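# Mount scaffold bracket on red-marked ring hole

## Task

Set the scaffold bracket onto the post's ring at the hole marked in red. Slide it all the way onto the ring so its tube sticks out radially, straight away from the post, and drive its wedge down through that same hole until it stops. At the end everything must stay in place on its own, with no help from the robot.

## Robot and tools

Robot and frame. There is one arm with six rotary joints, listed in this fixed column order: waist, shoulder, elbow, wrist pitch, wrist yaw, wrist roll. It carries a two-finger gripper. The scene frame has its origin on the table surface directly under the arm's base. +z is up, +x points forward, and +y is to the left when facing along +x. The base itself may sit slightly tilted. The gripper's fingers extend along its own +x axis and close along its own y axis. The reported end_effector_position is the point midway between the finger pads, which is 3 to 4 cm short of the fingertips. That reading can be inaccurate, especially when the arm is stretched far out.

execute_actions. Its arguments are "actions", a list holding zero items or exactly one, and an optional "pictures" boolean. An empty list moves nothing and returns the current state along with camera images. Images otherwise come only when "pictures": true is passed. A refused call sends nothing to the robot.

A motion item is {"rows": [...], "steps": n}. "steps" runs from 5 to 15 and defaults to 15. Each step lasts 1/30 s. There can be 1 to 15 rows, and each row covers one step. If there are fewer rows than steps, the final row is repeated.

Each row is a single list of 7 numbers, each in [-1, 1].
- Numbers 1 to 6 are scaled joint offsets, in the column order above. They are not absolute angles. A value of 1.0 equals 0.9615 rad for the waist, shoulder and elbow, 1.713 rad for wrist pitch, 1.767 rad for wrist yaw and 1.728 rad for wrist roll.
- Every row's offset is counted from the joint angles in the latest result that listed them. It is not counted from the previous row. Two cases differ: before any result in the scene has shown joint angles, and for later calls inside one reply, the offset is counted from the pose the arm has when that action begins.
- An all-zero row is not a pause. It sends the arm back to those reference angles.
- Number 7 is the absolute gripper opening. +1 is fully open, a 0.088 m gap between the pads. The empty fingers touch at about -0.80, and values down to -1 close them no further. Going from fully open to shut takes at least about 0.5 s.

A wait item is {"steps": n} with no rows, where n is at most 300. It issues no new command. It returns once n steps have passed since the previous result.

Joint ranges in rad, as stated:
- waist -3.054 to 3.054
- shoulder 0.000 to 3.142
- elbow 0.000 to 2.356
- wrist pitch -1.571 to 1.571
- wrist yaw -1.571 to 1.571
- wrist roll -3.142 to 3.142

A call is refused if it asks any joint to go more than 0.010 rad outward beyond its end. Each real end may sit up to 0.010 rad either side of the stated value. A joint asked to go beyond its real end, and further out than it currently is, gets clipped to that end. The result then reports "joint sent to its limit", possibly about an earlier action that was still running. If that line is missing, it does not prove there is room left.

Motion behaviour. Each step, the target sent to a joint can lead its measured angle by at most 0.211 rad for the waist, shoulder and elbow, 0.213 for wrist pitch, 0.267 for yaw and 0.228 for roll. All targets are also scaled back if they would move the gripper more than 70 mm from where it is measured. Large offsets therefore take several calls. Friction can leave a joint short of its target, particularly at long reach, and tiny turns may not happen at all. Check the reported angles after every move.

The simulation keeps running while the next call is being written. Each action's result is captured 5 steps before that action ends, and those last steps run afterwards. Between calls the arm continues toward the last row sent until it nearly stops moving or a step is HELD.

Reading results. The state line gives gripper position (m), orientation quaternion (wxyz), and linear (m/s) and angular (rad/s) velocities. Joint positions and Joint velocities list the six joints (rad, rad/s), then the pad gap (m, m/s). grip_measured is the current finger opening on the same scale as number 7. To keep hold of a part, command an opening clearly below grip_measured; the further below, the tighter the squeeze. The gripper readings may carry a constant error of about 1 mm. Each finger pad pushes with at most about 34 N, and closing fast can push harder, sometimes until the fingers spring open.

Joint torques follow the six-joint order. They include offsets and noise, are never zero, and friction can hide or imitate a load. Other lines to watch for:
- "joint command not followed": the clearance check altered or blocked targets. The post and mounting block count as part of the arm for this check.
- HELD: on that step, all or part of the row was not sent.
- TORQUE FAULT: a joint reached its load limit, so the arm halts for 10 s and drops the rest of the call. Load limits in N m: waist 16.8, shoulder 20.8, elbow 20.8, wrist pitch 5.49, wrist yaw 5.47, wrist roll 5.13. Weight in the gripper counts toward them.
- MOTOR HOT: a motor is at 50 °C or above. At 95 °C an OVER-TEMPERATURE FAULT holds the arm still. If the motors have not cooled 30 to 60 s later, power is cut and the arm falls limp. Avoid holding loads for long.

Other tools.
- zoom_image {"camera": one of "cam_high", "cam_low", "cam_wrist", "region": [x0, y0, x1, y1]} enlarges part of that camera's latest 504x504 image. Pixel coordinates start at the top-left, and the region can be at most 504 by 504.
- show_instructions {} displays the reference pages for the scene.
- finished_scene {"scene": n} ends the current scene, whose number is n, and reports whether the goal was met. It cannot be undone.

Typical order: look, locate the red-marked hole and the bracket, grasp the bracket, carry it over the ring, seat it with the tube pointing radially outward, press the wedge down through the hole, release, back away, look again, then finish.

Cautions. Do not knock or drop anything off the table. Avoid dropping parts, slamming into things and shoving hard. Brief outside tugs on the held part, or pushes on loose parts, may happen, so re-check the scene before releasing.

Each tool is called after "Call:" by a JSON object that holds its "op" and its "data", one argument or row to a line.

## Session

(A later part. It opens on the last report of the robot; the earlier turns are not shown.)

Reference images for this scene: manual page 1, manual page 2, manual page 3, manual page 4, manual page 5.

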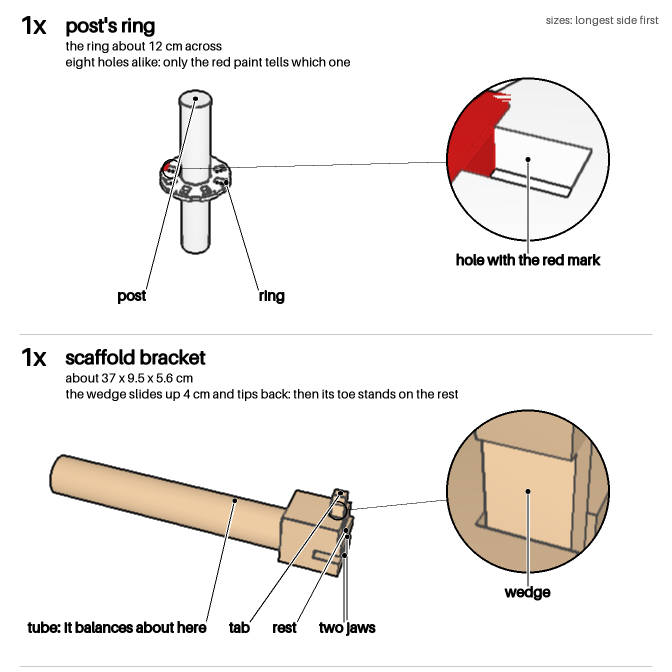

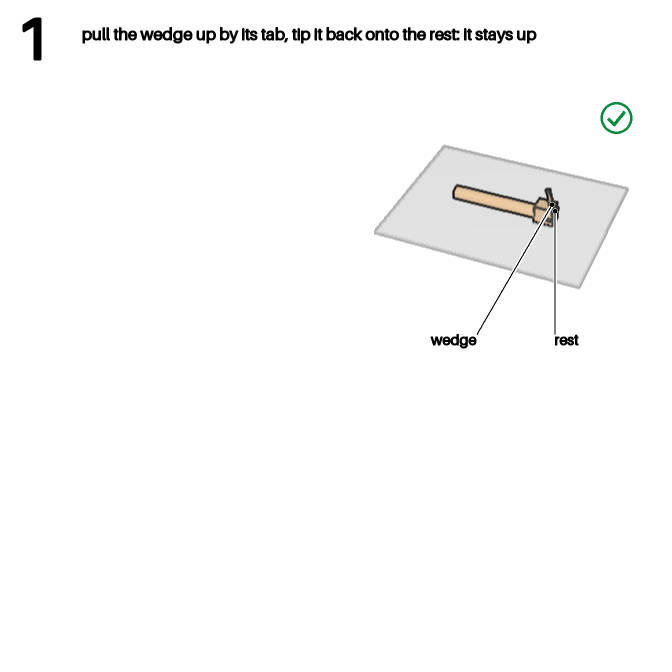

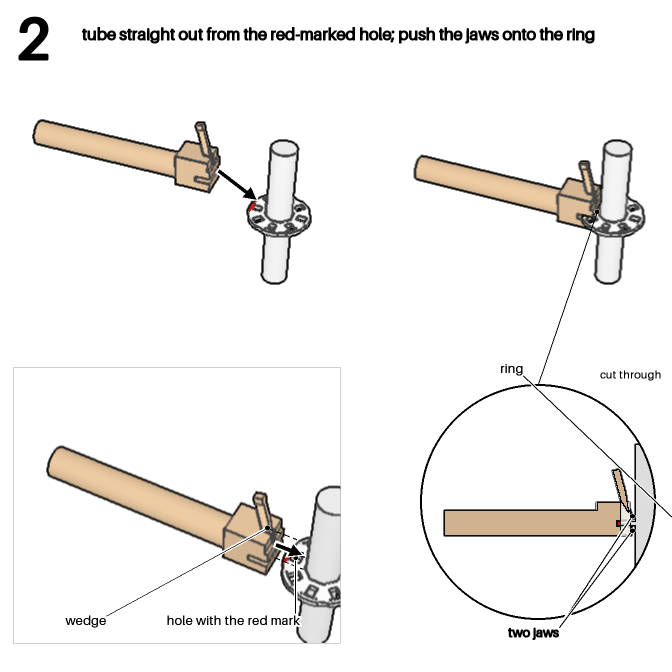

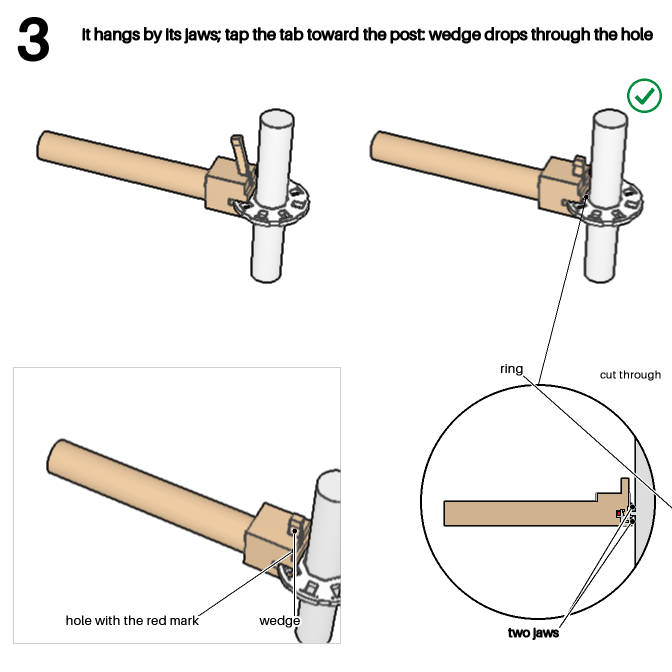

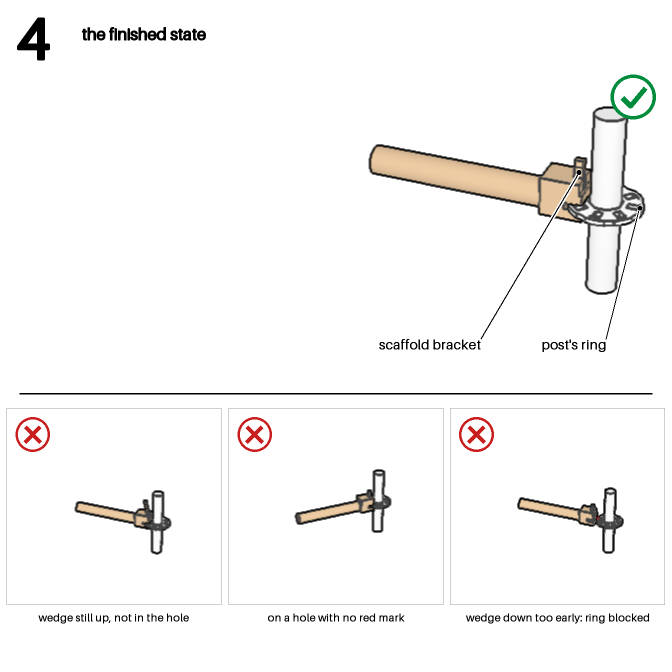

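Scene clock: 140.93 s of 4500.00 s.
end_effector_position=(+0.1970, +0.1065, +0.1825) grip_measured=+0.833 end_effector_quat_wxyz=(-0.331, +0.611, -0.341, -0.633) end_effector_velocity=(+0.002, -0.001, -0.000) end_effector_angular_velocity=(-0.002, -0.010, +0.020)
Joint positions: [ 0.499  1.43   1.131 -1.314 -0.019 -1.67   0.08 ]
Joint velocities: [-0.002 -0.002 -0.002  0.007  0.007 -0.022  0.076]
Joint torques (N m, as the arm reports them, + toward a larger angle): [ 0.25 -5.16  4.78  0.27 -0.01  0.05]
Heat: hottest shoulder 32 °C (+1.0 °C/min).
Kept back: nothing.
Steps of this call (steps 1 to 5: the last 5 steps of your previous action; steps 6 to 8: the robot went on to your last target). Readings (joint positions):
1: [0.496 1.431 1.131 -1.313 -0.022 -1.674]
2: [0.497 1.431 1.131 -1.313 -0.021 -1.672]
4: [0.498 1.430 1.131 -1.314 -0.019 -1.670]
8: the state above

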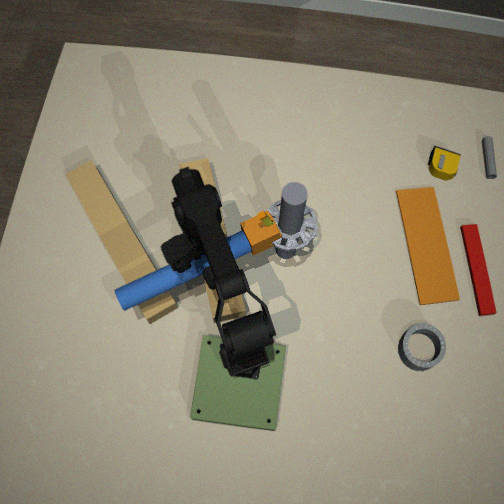

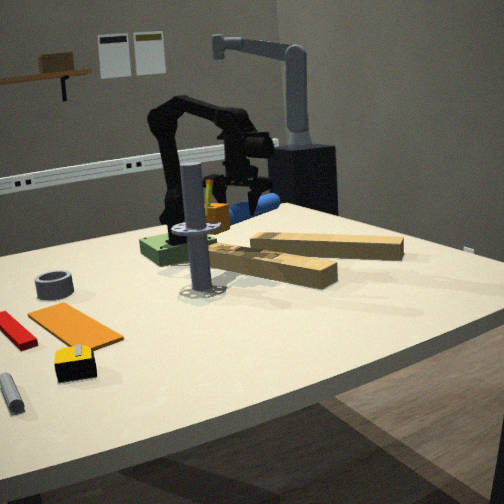

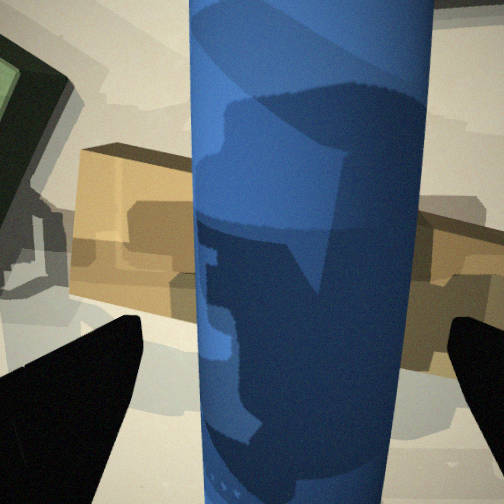

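Call:
{"op": "execute_actions", "data": {
  "actions": [
    {"rows":[[0,-0.02,0.05,-0.02,0,0,1],[0,-0.04,0.10,-0.04,0,0,1],[0,-0.06,0.15,-0.06,0,0,1],[0,-0.09,0.20,-0.085,0,0,1],[0,-0.12,0.25,-0.107,0,0,1]],"steps":15}
  ]
}}

Call:
{"op": "execute_actions", "data": {
  "actions": [],
  "pictures": false
}}

Scene clock: 142.67 s of 4500.00 s.
end_effector_position=(+0.1947, +0.1054, +0.2670) grip_measured=+1.000 end_effector_quat_wxyz=(-0.384, +0.647, -0.284, -0.594) end_effector_velocity=(-0.026, -0.014, +0.058) end_effector_angular_velocity=(+0.058, -0.093, -0.013)
Joint positions: [ 0.499  1.308  1.366 -1.483 -0.019 -1.67   0.088]
Joint velocities: [-0.007 -0.129  0.134 -0.154 -0.007  0.007  0.   ]
Joint torques (N m, as the arm reports them, + toward a larger angle): [-0.07 -2.12  3.98  0.62 -0.15  0.01]
Heat: hottest shoulder 32 °C (+1.0 °C/min).
Steps of this call (steps 1 to 15: the robot went on to your last target; steps 16 to 42: nothing new was sent; steps 43 to 52: the first 10 steps of this action). Readings (joint positions):
43: [0.499 1.429 1.136 -1.320 -0.019 -1.670]
44: [0.499 1.428 1.151 -1.338 -0.019 -1.670]
46: [0.499 1.411 1.208 -1.385 -0.019 -1.670]
50: [0.499 1.329 1.344 -1.466 -0.019 -1.670]
52: the state above

Scene clock: 142.83 s of 4500.00 s.
end_effector_position=(+0.1938, +0.1049, +0.2666) grip_measured=+1.000 end_effector_quat_wxyz=(-0.381, +0.645, -0.287, -0.596) end_effector_velocity=(-0.012, -0.003, -0.002) end_effector_angular_velocity=(-0.005, +0.055, +0.008)
Joint positions: [ 0.499  1.312  1.368 -1.491 -0.019 -1.67   0.088]
Joint velocities: [-0.002 -0.002 -0.002 -0.051 -0.022 -0.007  0.   ]
Joint torques (N m, as the arm reports them, + toward a larger angle): [-0.05 -3.82  4.86  0.45 -0.15  0.02]
Heat: hottest shoulder 32 °C (+1.0 °C/min).
Kept back: nothing.
Steps of this call (steps 1 to 5: the last 5 steps of your previous action). Readings (joint positions):
1: [0.499 1.307 1.368 -1.486 -0.019 -1.670]
2: [0.499 1.307 1.368 -1.488 -0.019 -1.670]
4: [0.499 1.312 1.368 -1.491 -0.019 -1.670]
5: the state above

Call:
{"op": "execute_actions", "data": {
  "actions": [
    {"rows":[[-0.446,0.170,0.18,-0.005,0,-0.249,-1]],"steps":15}
  ]
}}

Call:
{"op": "execute_actions", "data": {
  "actions": [
    {"steps":12}
  ],
  "pictures": true
}}

Scene clock: 143.43 s of 4500.00 s.
end_effector_position=(+0.2589, +0.0177, +0.2738) grip_measured=-0.149 end_effector_quat_wxyz=(-0.369, +0.657, -0.307, -0.582) end_effector_velocity=(-0.057, -0.064, +0.010) end_effector_angular_velocity=(-0.079, +0.249, -0.001)
Joint positions: [ 0.081  1.472  1.527 -1.502 -0.014 -2.078  0.032]
Joint velocities: [-0.208 -0.002  0.071 -0.33   0.037 -0.212 -0.172]
Joint torques (N m, as the arm reports them, + toward a larger angle): [ 0.83 -5.07  5.34  1.11 -0.4  -0.11]
Heat: hottest shoulder 32 °C (+1.0 °C/min).
Steps of this call (steps 1 to 8: the robot went on to your last target; steps 9 to 18: the first 10 steps of this action). Readings (joint positions):
9: [0.477 1.336 1.393 -1.514 -0.029 -1.723]
10: [0.421 1.370 1.437 -1.518 -0.029 -1.792]
12: [0.300 1.431 1.502 -1.481 -0.025 -1.921]
16: [0.107 1.472 1.522 -1.496 -0.015 -2.058]
18: the state above

Scene clock: 143.83 s of 4500.00 s.
end_effector_position=(+0.2538, +0.0119, +0.2733) grip_measured=-0.553 end_effector_quat_wxyz=(-0.362, +0.651, -0.315, -0.588) end_effector_velocity=(-0.007, -0.002, -0.001) end_effector_angular_velocity=(-0.007, +0.022, -0.010)
Joint positions: [ 0.064  1.472  1.528 -1.527 -0.007 -2.094  0.012]
Joint velocities: [-0.002 -0.007 -0.007 -0.022  0.007  0.007  0.   ]
Joint torques (N m, as the arm reports them, + toward a larger angle): [ 0.64 -4.93  5.71  2.6  -0.67 -0.2 ]
Heat: hottest shoulder 32 °C (+1.0 °C/min).
Kept back: nothing.
Steps of this call (steps 1 to 5: the last 5 steps of your previous action; steps 6 to 12: the robot went on to your last target). Readings (joint positions):
1: [0.076 1.472 1.528 -1.511 -0.013 -2.084]
2: [0.072 1.472 1.528 -1.520 -0.010 -2.087]
4: [0.066 1.472 1.528 -1.527 -0.007 -2.094]
8: [0.064 1.472 1.528 -1.527 -0.007 -2.093]
12: the state above

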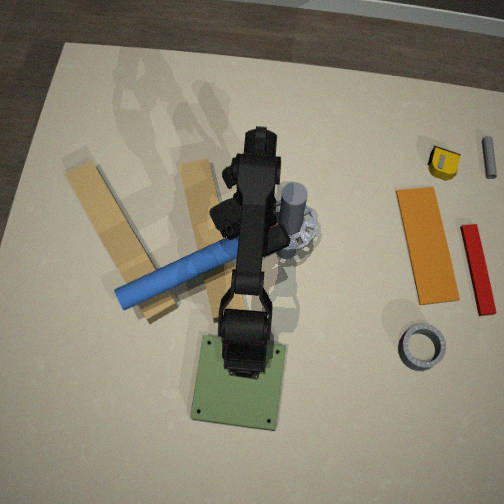

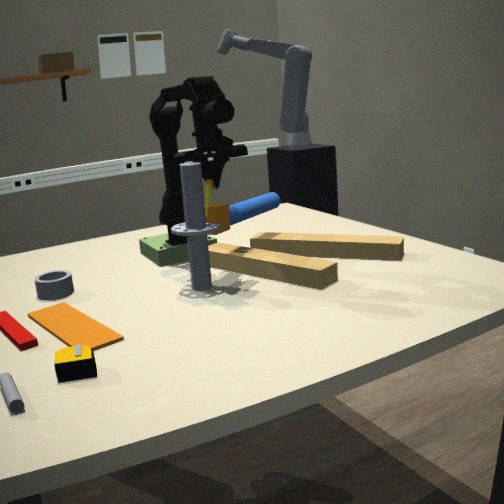

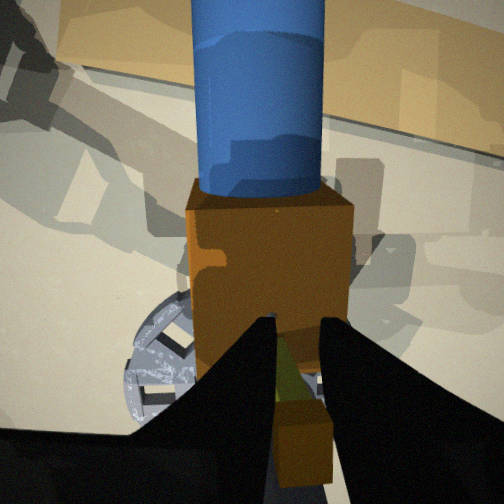

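Call:
{"op": "execute_actions", "data": {
  "actions": [
    {"rows":[[-0.02,0.015,0.015,0.006,0,-0.011,-0.8],[-0.04,0.03,0.03,0.012,0,-0.022,-0.8],[-0.06,0.045,0.045,0.018,0,-0.033,-0.8],[-0.08,0.06,0.06,0.022,0,-0.044,-0.8],[-0.096,0.073,0.072,0.022,0,-0.054,-0.8]],"steps":15}
  ],
  "pictures": true
}}

Scene clock: 144.80 s of 4500.00 s.
end_effector_position=(+0.2664, -0.0042, +0.2715) grip_measured=-0.553 end_effector_quat_wxyz=(-0.363, +0.646, -0.311, -0.595) end_effector_velocity=(+0.002, +0.000, -0.016) end_effector_angular_velocity=(+0.005, +0.084, +0.050)
Joint positions: [-0.01   1.527  1.571 -1.529 -0.028 -2.173  0.012]
Joint velocities: [-0.002  0.061 -0.002 -0.022 -0.007 -0.051 -0.001]
Joint torques (N m, as the arm reports them, + toward a larger angle): [-1.58 -4.51  6.86  3.35  0.75 -0.3 ]
Heat: hottest shoulder 32 °C (+1.0 °C/min).
Steps of this call (steps 1 to 19: the robot went on to your last target; steps 20 to 29: the first 10 steps of this action). Readings (joint positions):
20: [0.061 1.472 1.528 -1.527 -0.008 -2.096]
21: [0.055 1.474 1.530 -1.528 -0.014 -2.102]
23: [0.034 1.485 1.547 -1.533 -0.022 -2.127]
27: [-0.008 1.517 1.571 -1.526 -0.026 -2.167]
29: the state above

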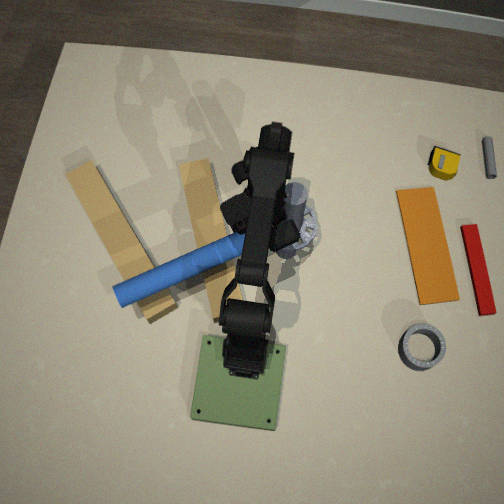

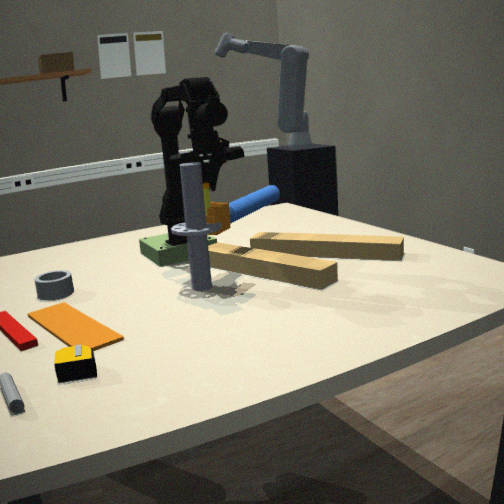

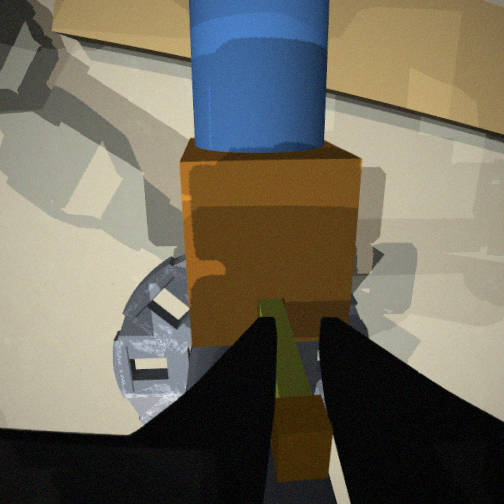

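Call:
{"op": "execute_actions", "data": {
  "actions": [
    {"rows":[[0.01,-0.02,-0.01,0.01,0.005,0.005,0.0]],"steps":15}
  ],
  "pictures": true
}}

Scene clock: 145.30 s of 4500.00 s.
end_effector_position=(+0.2687, -0.0030, +0.2735) grip_measured=-0.018 end_effector_quat_wxyz=(-0.364, +0.656, -0.307, -0.585) end_effector_velocity=(+0.000, -0.001, -0.001) end_effector_angular_velocity=(+0.006, -0.003, +0.001)
Joint positions: [-0.001  1.514  1.565 -1.508 -0.021 -2.167  0.038]
Joint velocities: [-0.007 -0.002 -0.007  0.007 -0.007 -0.007  0.005]
Joint torques (N m, as the arm reports them, + toward a larger angle): [ 0.08 -6.54  4.23  0.45 -0.03  0.06]
Heat: hottest shoulder 31 °C (+0.0 °C/min).
Steps of this call (steps 1 to 5: the last 5 steps of your previous action; steps 6 to 15: the first 10 steps of this action). Readings (joint positions):
6: [-0.009 1.525 1.570 -1.529 -0.026 -2.174]
7: [-0.007 1.523 1.567 -1.526 -0.025 -2.173]
9: [-0.003 1.519 1.566 -1.521 -0.026 -2.168]
13: [-0.001 1.514 1.565 -1.508 -0.021 -2.167]
15: the state above

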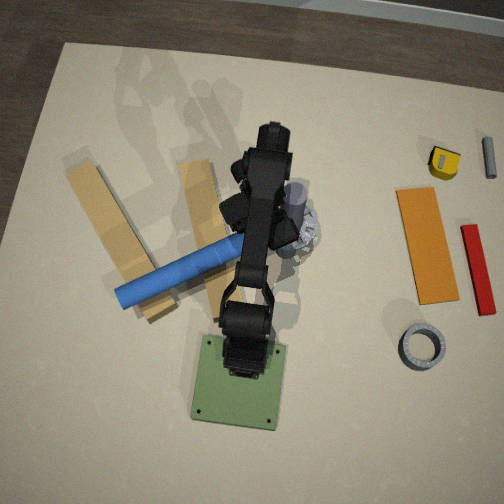

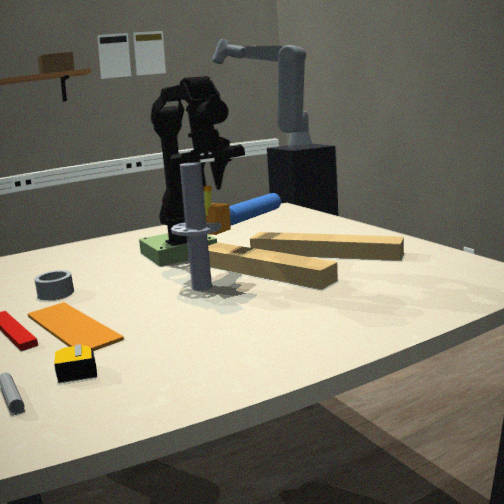

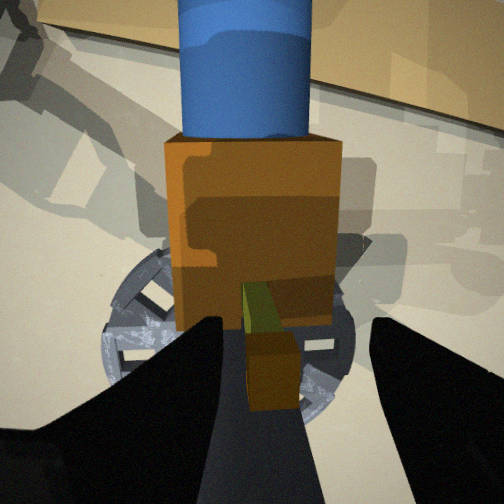

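Call:
{"op": "execute_actions", "data": {
  "actions": [
    {"rows":[[0.03,-0.06,0.03,0,0,0.02,0.0],[0.08,-0.10,0.05,0,0,0.05,0.0],[0.2,-0.12,0.05,0,0.1,0.1,-0.5],[0.35,-0.12,0.05,0,0.2,0.1,-1]],"steps":15}
  ]
}}

Call:
{"op": "execute_actions", "data": {
  "actions": [
    {"steps":8}
  ],
  "pictures": true
}}

Call:
{"op": "zoom_image", "data": {
  "camera": "cam_high",
  "region": [220, 180, 330, 270]
}}

Call:
{"op": "zoom_image", "data": {
  "camera": "cam_low",
  "region": [150, 140, 290, 270]
}}

Scene clock: 146.57 s of 4500.00 s.
end_effector_position=(+0.2568, +0.0333, +0.3222) grip_measured=-0.785 end_effector_quat_wxyz=(-0.282, +0.772, -0.306, -0.481) end_effector_velocity=(-0.002, -0.008, +0.016) end_effector_angular_velocity=(-0.287, -0.107, -0.022)
Joint positions: [ 0.321  1.396  1.613 -1.509  0.302 -2.004  0.001]
Joint velocities: [ 0.164 -0.012 -0.002 -0.022  0.344  0.095  0.   ]
Joint torques (N m, as the arm reports them, + toward a larger angle): [-0.24 -4.3   4.54  1.03  0.26  0.09]
Heat: hottest shoulder 31 °C (+0.0 °C/min).
Steps of this call (steps 1 to 5: the last 5 steps of your previous action; steps 6 to 15: the robot went on to your last target; steps 16 to 28: nothing new was sent; steps 29 to 38: the first 10 steps of this action). Readings (joint positions):
29: [0.001 1.508 1.566 -1.509 -0.020 -2.159]
30: [0.011 1.496 1.570 -1.509 -0.018 -2.138]
32: [0.097 1.460 1.582 -1.509 0.097 -2.067]
36: [0.296 1.401 1.611 -1.509 0.271 -2.013]
38: the state above

Scene clock: 146.83 s of 4500.00 s.
end_effector_position=(+0.2574, +0.0326, +0.3231) grip_measured=-0.785 end_effector_quat_wxyz=(-0.276, +0.776, -0.311, -0.474) end_effector_velocity=(-0.002, +0.000, -0.000) end_effector_angular_velocity=(-0.012, +0.006, +0.012)
Joint positions: [ 0.332  1.398  1.613 -1.509  0.328 -1.997  0.001]
Joint velocities: [ 0.007 -0.002 -0.002 -0.007  0.007 -0.007  0.   ]
Joint torques (N m, as the arm reports them, + toward a larger angle): [ 0.33 -4.56  4.57  1.01  0.24  0.06]
Heat: hottest shoulder 31 °C (+0.0 °C/min).
Kept back: nothing.
Steps of this call (steps 1 to 5: the last 5 steps of your previous action; steps 6 to 8: the robot went on to your last target). Readings (joint positions):
1: [0.324 1.396 1.613 -1.509 0.311 -2.002]
2: [0.326 1.397 1.613 -1.509 0.317 -2.000]
4: [0.329 1.398 1.613 -1.509 0.324 -1.998]
8: the state above

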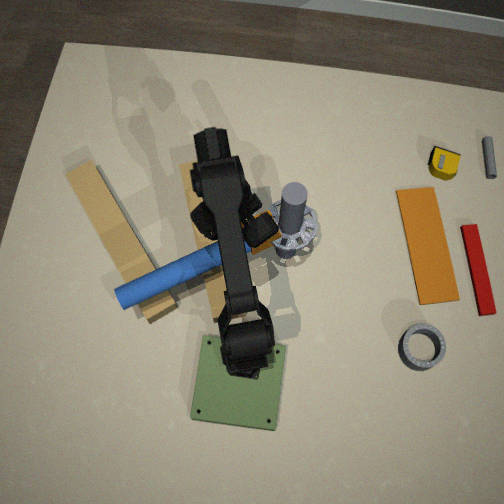

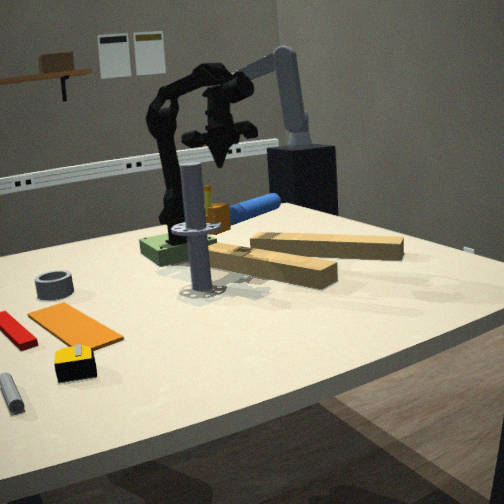

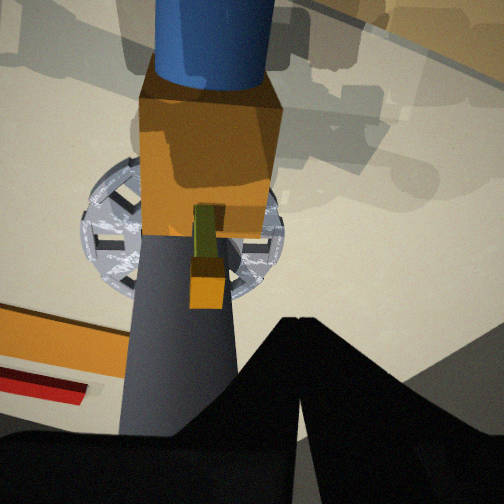

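Region (220, 180, 330, 270) of cam_high's 504x504 image, scaled by 4.582, with more detail than that image has; it fills the top 412 rows of this view, and the rest is white.

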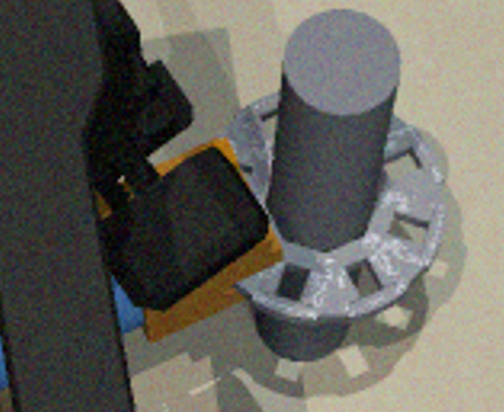

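Region (150, 140, 290, 270) of cam_low's 504x504 image, scaled by 3.600, with more detail than that image has; it fills the top 468 rows of this view, and the rest is white.

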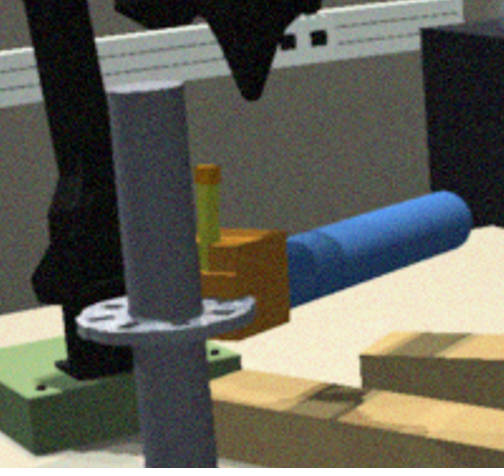

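Call:
{"op": "execute_actions", "data": {
  "actions": [
    {"rows":[[0.02,-0.05,-0.197,0.05,0.098,0,-1]],"steps":15}
  ]
}}

Call:
{"op": "execute_actions", "data": {
  "actions": [
    {"steps":8}
  ],
  "pictures": true
}}

Call:
{"op": "zoom_image", "data": {
  "camera": "cam_low",
  "region": [150, 140, 290, 270]
}}

Scene clock: 149.93 s of 4500.00 s.
end_effector_position=(+0.2539, +0.0116, +0.2955) grip_measured=-0.785 end_effector_quat_wxyz=(-0.215, +0.792, -0.361, -0.443) end_effector_velocity=(+0.005, -0.003, +0.012) end_effector_angular_velocity=(-0.009, -0.090, +0.000)
Joint positions: [ 0.348  1.356  1.434 -1.428  0.494 -1.996  0.001]
Joint velocities: [ 0.002 -0.037 -0.002  0.051  0.037 -0.007 -0.   ]
Joint torques (N m, as the arm reports them, + toward a larger angle): [ 0.22 -5.2   3.82  1.03  0.37 -0.05]
Heat: hottest shoulder 31 °C (+0.0 °C/min).
Steps of this call (steps 1 to 30: the robot went on to your last target; steps 31 to 83: nothing new was sent; steps 84 to 93: the first 10 steps of this action). Readings (joint positions):
84: [0.337 1.388 1.586 -1.482 0.366 -1.996]
85: [0.341 1.372 1.543 -1.458 0.412 -1.996]
87: [0.344 1.360 1.478 -1.455 0.457 -1.996]
91: [0.347 1.359 1.434 -1.432 0.488 -1.996]
93: the state above

Scene clock: 150.20 s of 4500.00 s.
end_effector_position=(+0.2539, +0.0112, +0.2957) grip_measured=-0.785 end_effector_quat_wxyz=(-0.214, +0.793, -0.362, -0.441) end_effector_velocity=(-0.005, -0.001, -0.003) end_effector_angular_velocity=(-0.005, +0.031, +0.006)
Joint positions: [ 0.348  1.355  1.432 -1.426  0.498 -1.996  0.001]
Joint velocities: [-0.002 -0.002 -0.007 -0.022 -0.007 -0.007 -0.   ]
Joint torques (N m, as the arm reports them, + toward a larger angle): [ 0.22 -5.23  3.86  1.08  0.4  -0.04]
Heat: hottest shoulder 31 °C (+0.0 °C/min).
Kept back: nothing.
Steps of this call (steps 1 to 5: the last 5 steps of your previous action; steps 6 to 8: the robot went on to your last target). Readings (joint positions):
1: [0.348 1.356 1.434 -1.427 0.495 -1.996]
2: [0.348 1.355 1.434 -1.427 0.496 -1.996]
4: [0.348 1.355 1.433 -1.427 0.497 -1.996]
8: the state above

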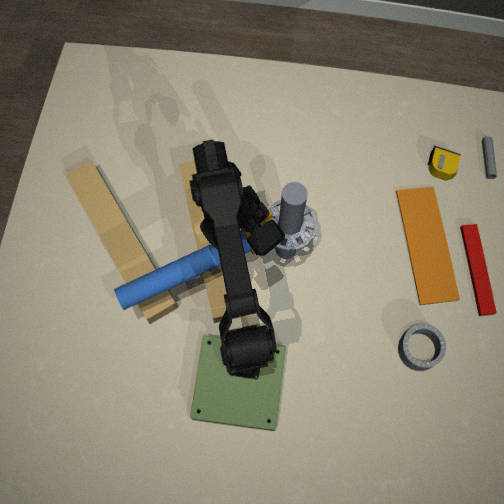

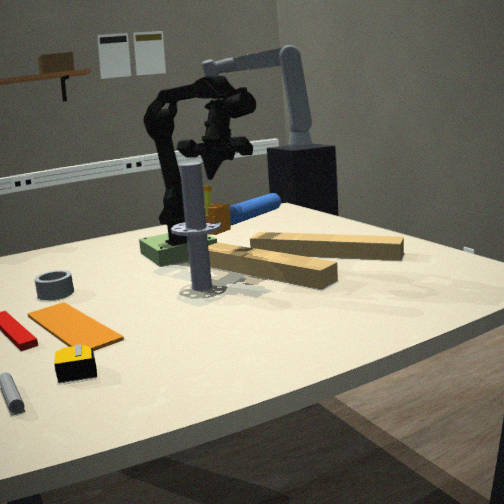

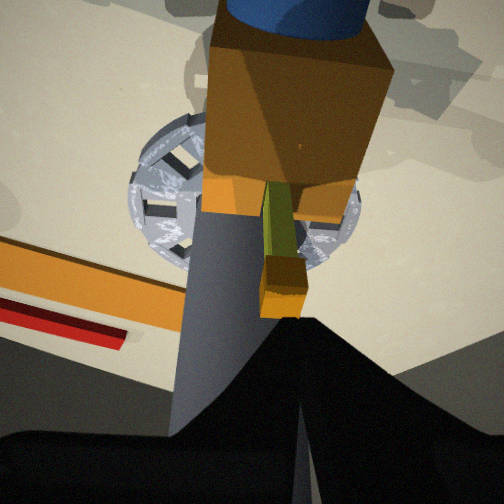

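Region (150, 140, 290, 270) of cam_low's 504x504 image, scaled by 3.600, with more detail than that image has; it fills the top 468 rows of this view, and the rest is white.

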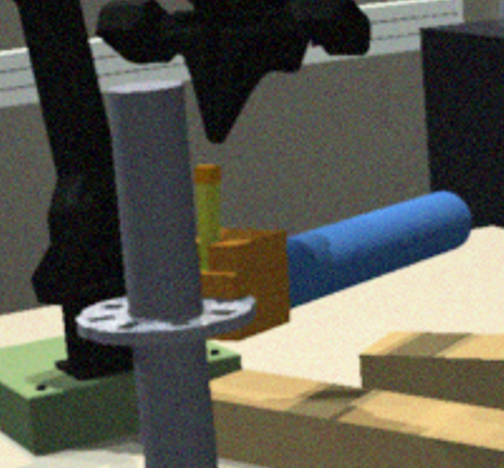

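Call:
{"op": "execute_actions", "data": {
  "actions": [
    {"rows":[[0,-0.006,-0.036,0.017,0,0,-1],[0,-0.012,-0.072,0.034,0,0,-1],[0,-0.018,-0.108,0.05,0,0,-1],[0,-0.023,-0.143,0.067,0,0,-1]],"steps":15}
  ],
  "pictures": true
}}

Call:
{"op": "zoom_image", "data": {
  "camera": "cam_low",
  "region": [150, 140, 290, 270]
}}

Scene clock: 150.80 s of 4500.00 s.
end_effector_position=(+0.2565, +0.0114, +0.2770) grip_measured=-0.785 end_effector_quat_wxyz=(-0.218, +0.799, -0.360, -0.430) end_effector_velocity=(-0.002, +0.002, -0.005) end_effector_angular_velocity=(+0.036, -0.035, -0.003)
Joint positions: [ 0.352  1.324  1.323 -1.324  0.51  -1.996  0.001]
Joint velocities: [-0.002 -0.042 -0.051  0.051 -0.022  0.007 -0.   ]
Joint torques (N m, as the arm reports them, + toward a larger angle): [-0.42 -3.11  2.59  1.47 -0.25 -0.02]
Heat: hottest shoulder 31 °C (+0.0 °C/min).
Steps of this call (steps 1 to 8: the robot went on to your last target; steps 9 to 18: the first 10 steps of this action). Readings (joint positions):
9: [0.348 1.355 1.428 -1.420 0.498 -1.996]
10: [0.348 1.351 1.417 -1.405 0.498 -1.996]
12: [0.348 1.342 1.375 -1.366 0.498 -1.996]
16: [0.352 1.328 1.328 -1.329 0.510 -1.996]
18: the state above

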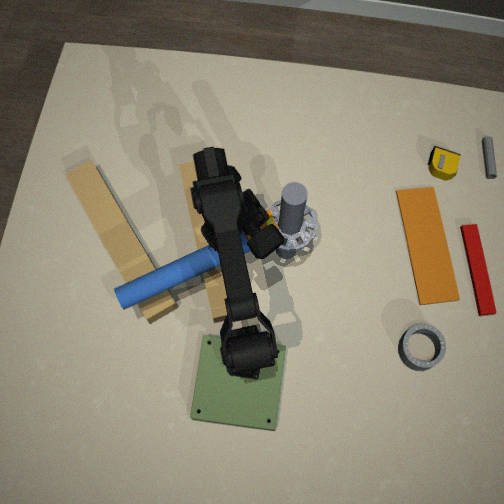

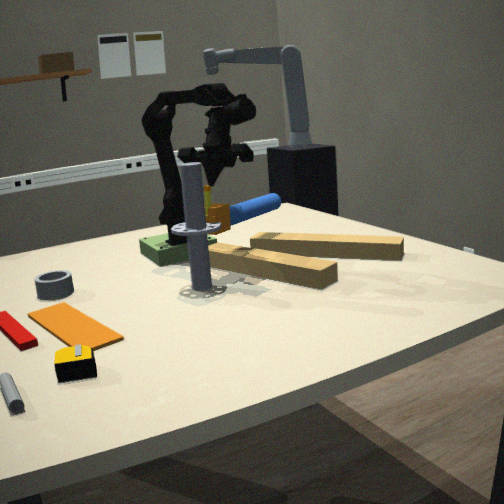

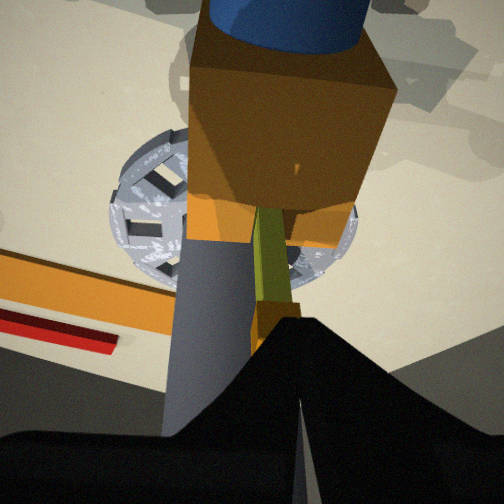

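Region (150, 140, 290, 270) of cam_low's 504x504 image, scaled by 3.600, with more detail than that image has; it fills the top 468 rows of this view, and the rest is white.

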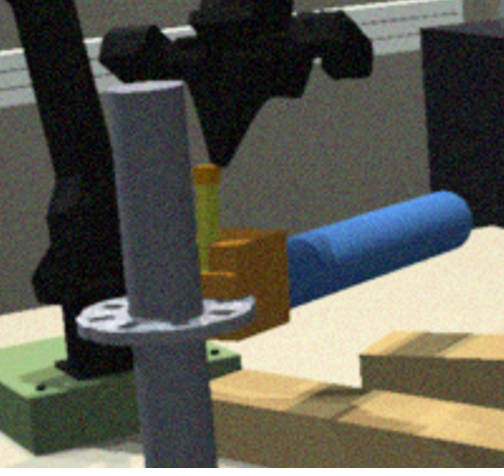

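Call:
{"op": "execute_actions", "data": {
  "actions": [
    {"rows":[[-0.01,-0.004,-0.02,0.005,0,0,-1],[-0.02,-0.008,-0.04,0.01,0,0,-1],[-0.02,-0.012,-0.06,0.015,0,0,-1]],"steps":15}
  ],
  "pictures": true
}}

Call:
{"op": "zoom_image", "data": {
  "camera": "cam_low",
  "region": [150, 140, 290, 270]
}}

Scene clock: 151.43 s of 4500.00 s.
end_effector_position=(+0.2569, +0.0091, +0.2770) grip_measured=-0.785 end_effector_quat_wxyz=(-0.227, +0.803, -0.358, -0.419) end_effector_velocity=(-0.002, +0.002, -0.002) end_effector_angular_velocity=(+0.019, +0.003, +0.010)
Joint positions: [ 0.345  1.302  1.3   -1.293  0.513 -1.996  0.001]
Joint velocities: [-0.002 -0.012 -0.012  0.007 -0.022 -0.007 -0.   ]
Joint torques (N m, as the arm reports them, + toward a larger angle): [-1.24 -3.01  1.75  0.53  0.07  0.  ]
Heat: hottest shoulder 31 °C (-1.0 °C/min).
Steps of this call (steps 1 to 5: the last 5 steps of your previous action; steps 6 to 9: the robot went on to your last target; steps 10 to 19: the first 10 steps of this action). Readings (joint positions):
10: [0.352 1.319 1.320 -1.320 0.510 -1.996]
11: [0.350 1.317 1.318 -1.316 0.510 -1.996]
13: [0.345 1.309 1.308 -1.302 0.513 -1.996]
17: [0.345 1.303 1.301 -1.294 0.513 -1.996]
19: the state above

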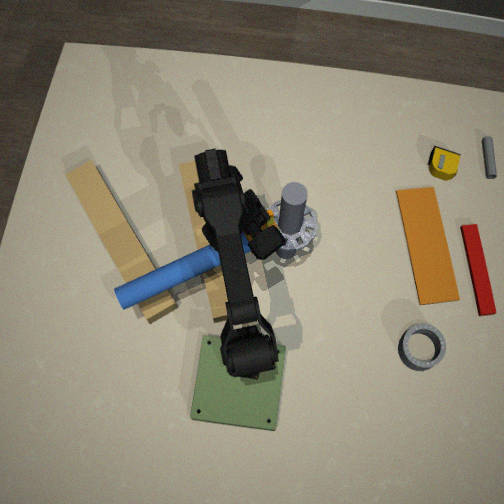

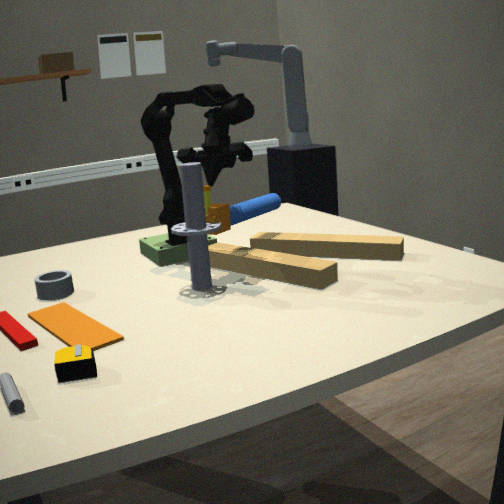

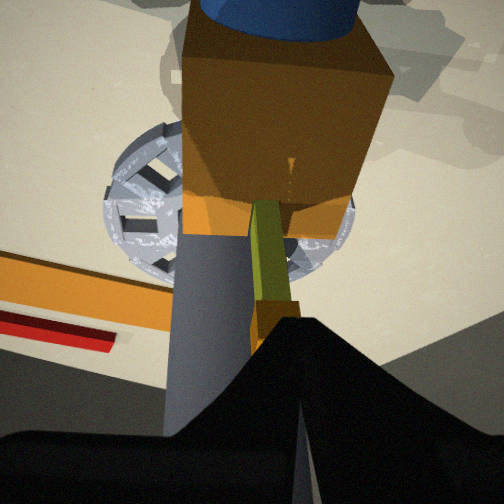

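Region (150, 140, 290, 270) of cam_low's 504x504 image, scaled by 3.600, with more detail than that image has; it fills the top 468 rows of this view, and the rest is white.

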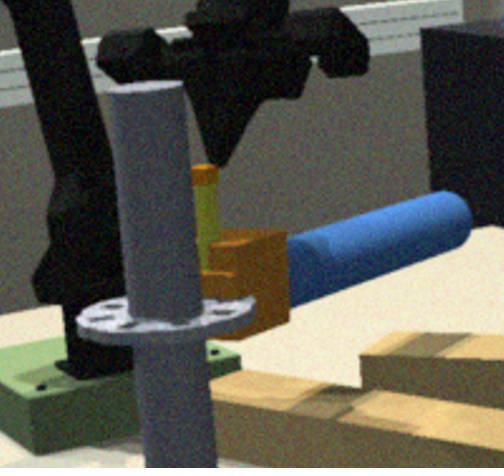

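Call:
{"op": "execute_actions", "data": {
  "actions": [
    {"rows":[[0.02,0.02,0.08,-0.04,0,0,-1],[0.06,0.03,0.14,-0.06,0,0,-1],[0.2,0.03,0.16,-0.07,0,0,-1],[0.4,0.03,0.16,-0.07,0,0,-1]],"steps":15}
  ]
}}

Call:
{"op": "execute_actions", "data": {
  "actions": [
    {"steps":8}
  ],
  "pictures": true
}}

Call:
{"op": "zoom_image", "data": {
  "camera": "cam_high",
  "region": [220, 180, 330, 270]
}}

Call:
{"op": "zoom_image", "data": {
  "camera": "cam_low",
  "region": [170, 170, 260, 250]
}}

Scene clock: 152.83 s of 4500.00 s.
end_effector_position=(+0.2354, +0.0998, +0.3077) grip_measured=-0.785 end_effector_quat_wxyz=(-0.150, +0.856, -0.207, -0.450) end_effector_velocity=(-0.050, +0.073, -0.007) end_effector_angular_velocity=(-0.066, +0.082, +0.357)
Joint positions: [ 0.706  1.328  1.444 -1.405  0.512 -1.996  0.001]
Joint velocities: [ 0.349  0.002 -0.002 -0.095 -0.007 -0.007 -0.   ]
Joint torques (N m, as the arm reports them, + toward a larger angle): [-0.88 -4.04  5.35  0.67  0.35  0.  ]
Heat: hottest shoulder 31 °C (-1.0 °C/min).
Steps of this call (steps 1 to 5: the last 5 steps of your previous action; steps 6 to 15: the robot went on to your last target; steps 16 to 32: nothing new was sent; steps 33 to 42: the first 10 steps of this action). Readings (joint positions):
33: [0.346 1.303 1.311 -1.305 0.514 -1.996]
34: [0.353 1.312 1.333 -1.341 0.514 -1.996]
36: [0.432 1.326 1.386 -1.372 0.519 -1.996]
40: [0.661 1.328 1.441 -1.399 0.512 -1.996]
42: the state above

Scene clock: 153.10 s of 4500.00 s.
end_effector_position=(+0.2327, +0.1038, +0.3079) grip_measured=-0.785 end_effector_quat_wxyz=(-0.144, +0.857, -0.200, -0.452) end_effector_velocity=(-0.003, +0.002, -0.001) end_effector_angular_velocity=(-0.003, +0.012, +0.020)
Joint positions: [ 0.725  1.328  1.446 -1.41   0.512 -1.996  0.001]
Joint velocities: [ 0.012 -0.002 -0.002 -0.007 -0.007 -0.007 -0.   ]
Joint torques (N m, as the arm reports them, + toward a larger angle): [ 0.25 -4.01  5.37  0.76  0.32 -0.01]
Heat: hottest shoulder 31 °C (-1.0 °C/min).
Kept back: nothing.
Steps of this call (steps 1 to 5: the last 5 steps of your previous action; steps 6 to 8: the robot went on to your last target). Readings (joint positions):
1: [0.714 1.328 1.444 -1.407 0.512 -1.996]
2: [0.718 1.328 1.444 -1.408 0.512 -1.996]
4: [0.722 1.328 1.446 -1.409 0.512 -1.996]
8: the state above

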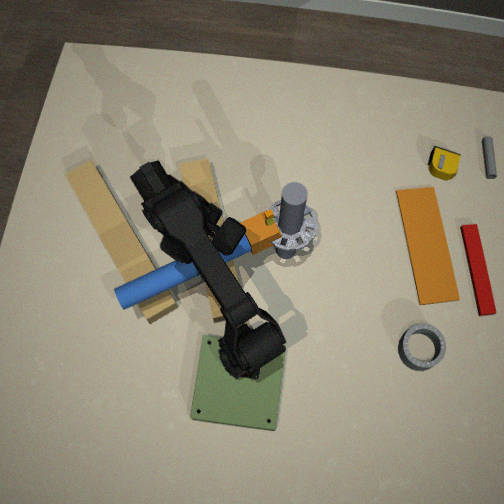

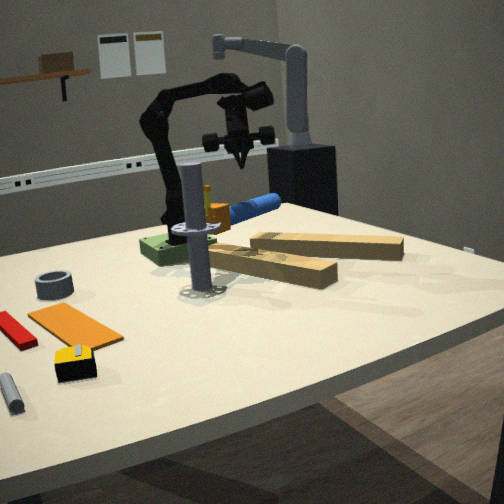

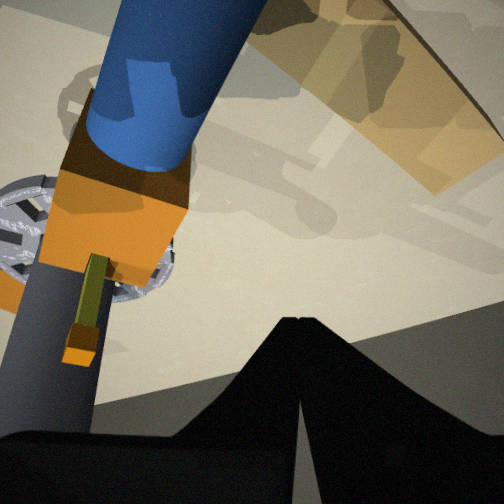

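Region (220, 180, 330, 270) of cam_high's 504x504 image, scaled by 4.582, with more detail than that image has; it fills the top 412 rows of this view, and the rest is white.

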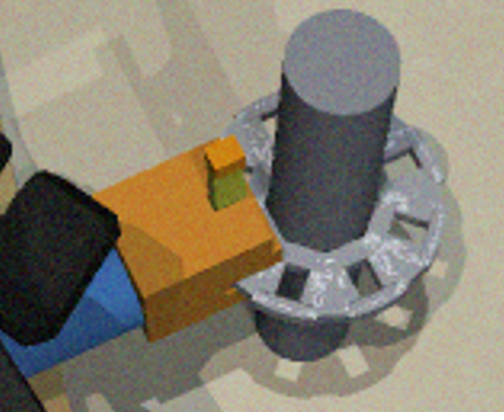

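Region (170, 170, 260, 250) of cam_low's 504x504 image, scaled by 5.600, with more detail than that image has.

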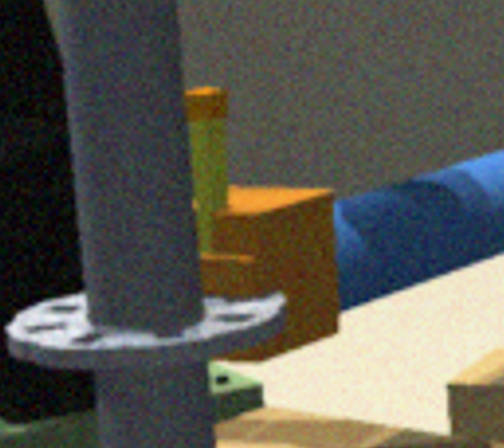

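Call:
{"op": "execute_actions", "data": {
  "actions": [
    {"rows":[[-0.392,0.028,-0.015,-0.009,-0.008,0,-1]],"steps":15}
  ]
}}

Call:
{"op": "execute_actions", "data": {
  "actions": [
    {"steps":6}
  ],
  "pictures": false
}}

Scene clock: 154.20 s of 4500.00 s.
end_effector_position=(+0.2549, +0.0138, +0.2985) grip_measured=-0.785 end_effector_quat_wxyz=(-0.215, +0.797, -0.357, -0.438) end_effector_velocity=(-0.002, -0.021, -0.004) end_effector_angular_velocity=(+0.014, +0.022, -0.079)
Joint positions: [ 0.359  1.353  1.438 -1.423  0.501 -1.996  0.001]
Joint velocities: [-0.09  -0.002 -0.007 -0.007 -0.022 -0.007 -0.   ]
Joint torques (N m, as the arm reports them, + toward a larger angle): [-0.1  -4.29  4.    0.71  0.12 -0.02]
Heat: hottest shoulder 31 °C (-1.0 °C/min).
Steps of this call (steps 1 to 23: the robot went on to your last target; steps 24 to 33: the first 10 steps of this action). Readings (joint positions):
24: [0.706 1.331 1.446 -1.410 0.499 -1.996]
25: [0.649 1.334 1.446 -1.412 0.497 -1.996]
27: [0.524 1.345 1.444 -1.417 0.499 -1.996]
31: [0.372 1.353 1.438 -1.423 0.502 -1.996]
33: the state above

Scene clock: 154.40 s of 4500.00 s.
end_effector_position=(+0.2550, +0.0122, +0.2984) grip_measured=-0.785 end_effector_quat_wxyz=(-0.216, +0.796, -0.359, -0.437) end_effector_velocity=(-0.002, -0.004, -0.001) end_effector_angular_velocity=(+0.002, +0.012, -0.009)
Joint positions: [ 0.352  1.353  1.438 -1.423  0.501 -1.996  0.001]
Joint velocities: [-0.017 -0.002 -0.002 -0.007 -0.007 -0.007 -0.   ]
Joint torques (N m, as the arm reports them, + toward a larger angle): [-0.41 -4.36  4.04  0.71  0.11 -0.02]
Heat: hottest shoulder 31 °C (-1.0 °C/min).
Kept back: nothing.
Steps of this call (steps 1 to 5: the last 5 steps of your previous action; step 6: the robot went on to your last target). Readings (joint positions):
1: [0.357 1.353 1.438 -1.423 0.501 -1.996]
2: [0.355 1.353 1.438 -1.423 0.501 -1.996]
4: [0.353 1.353 1.438 -1.423 0.501 -1.996]
6: the state above


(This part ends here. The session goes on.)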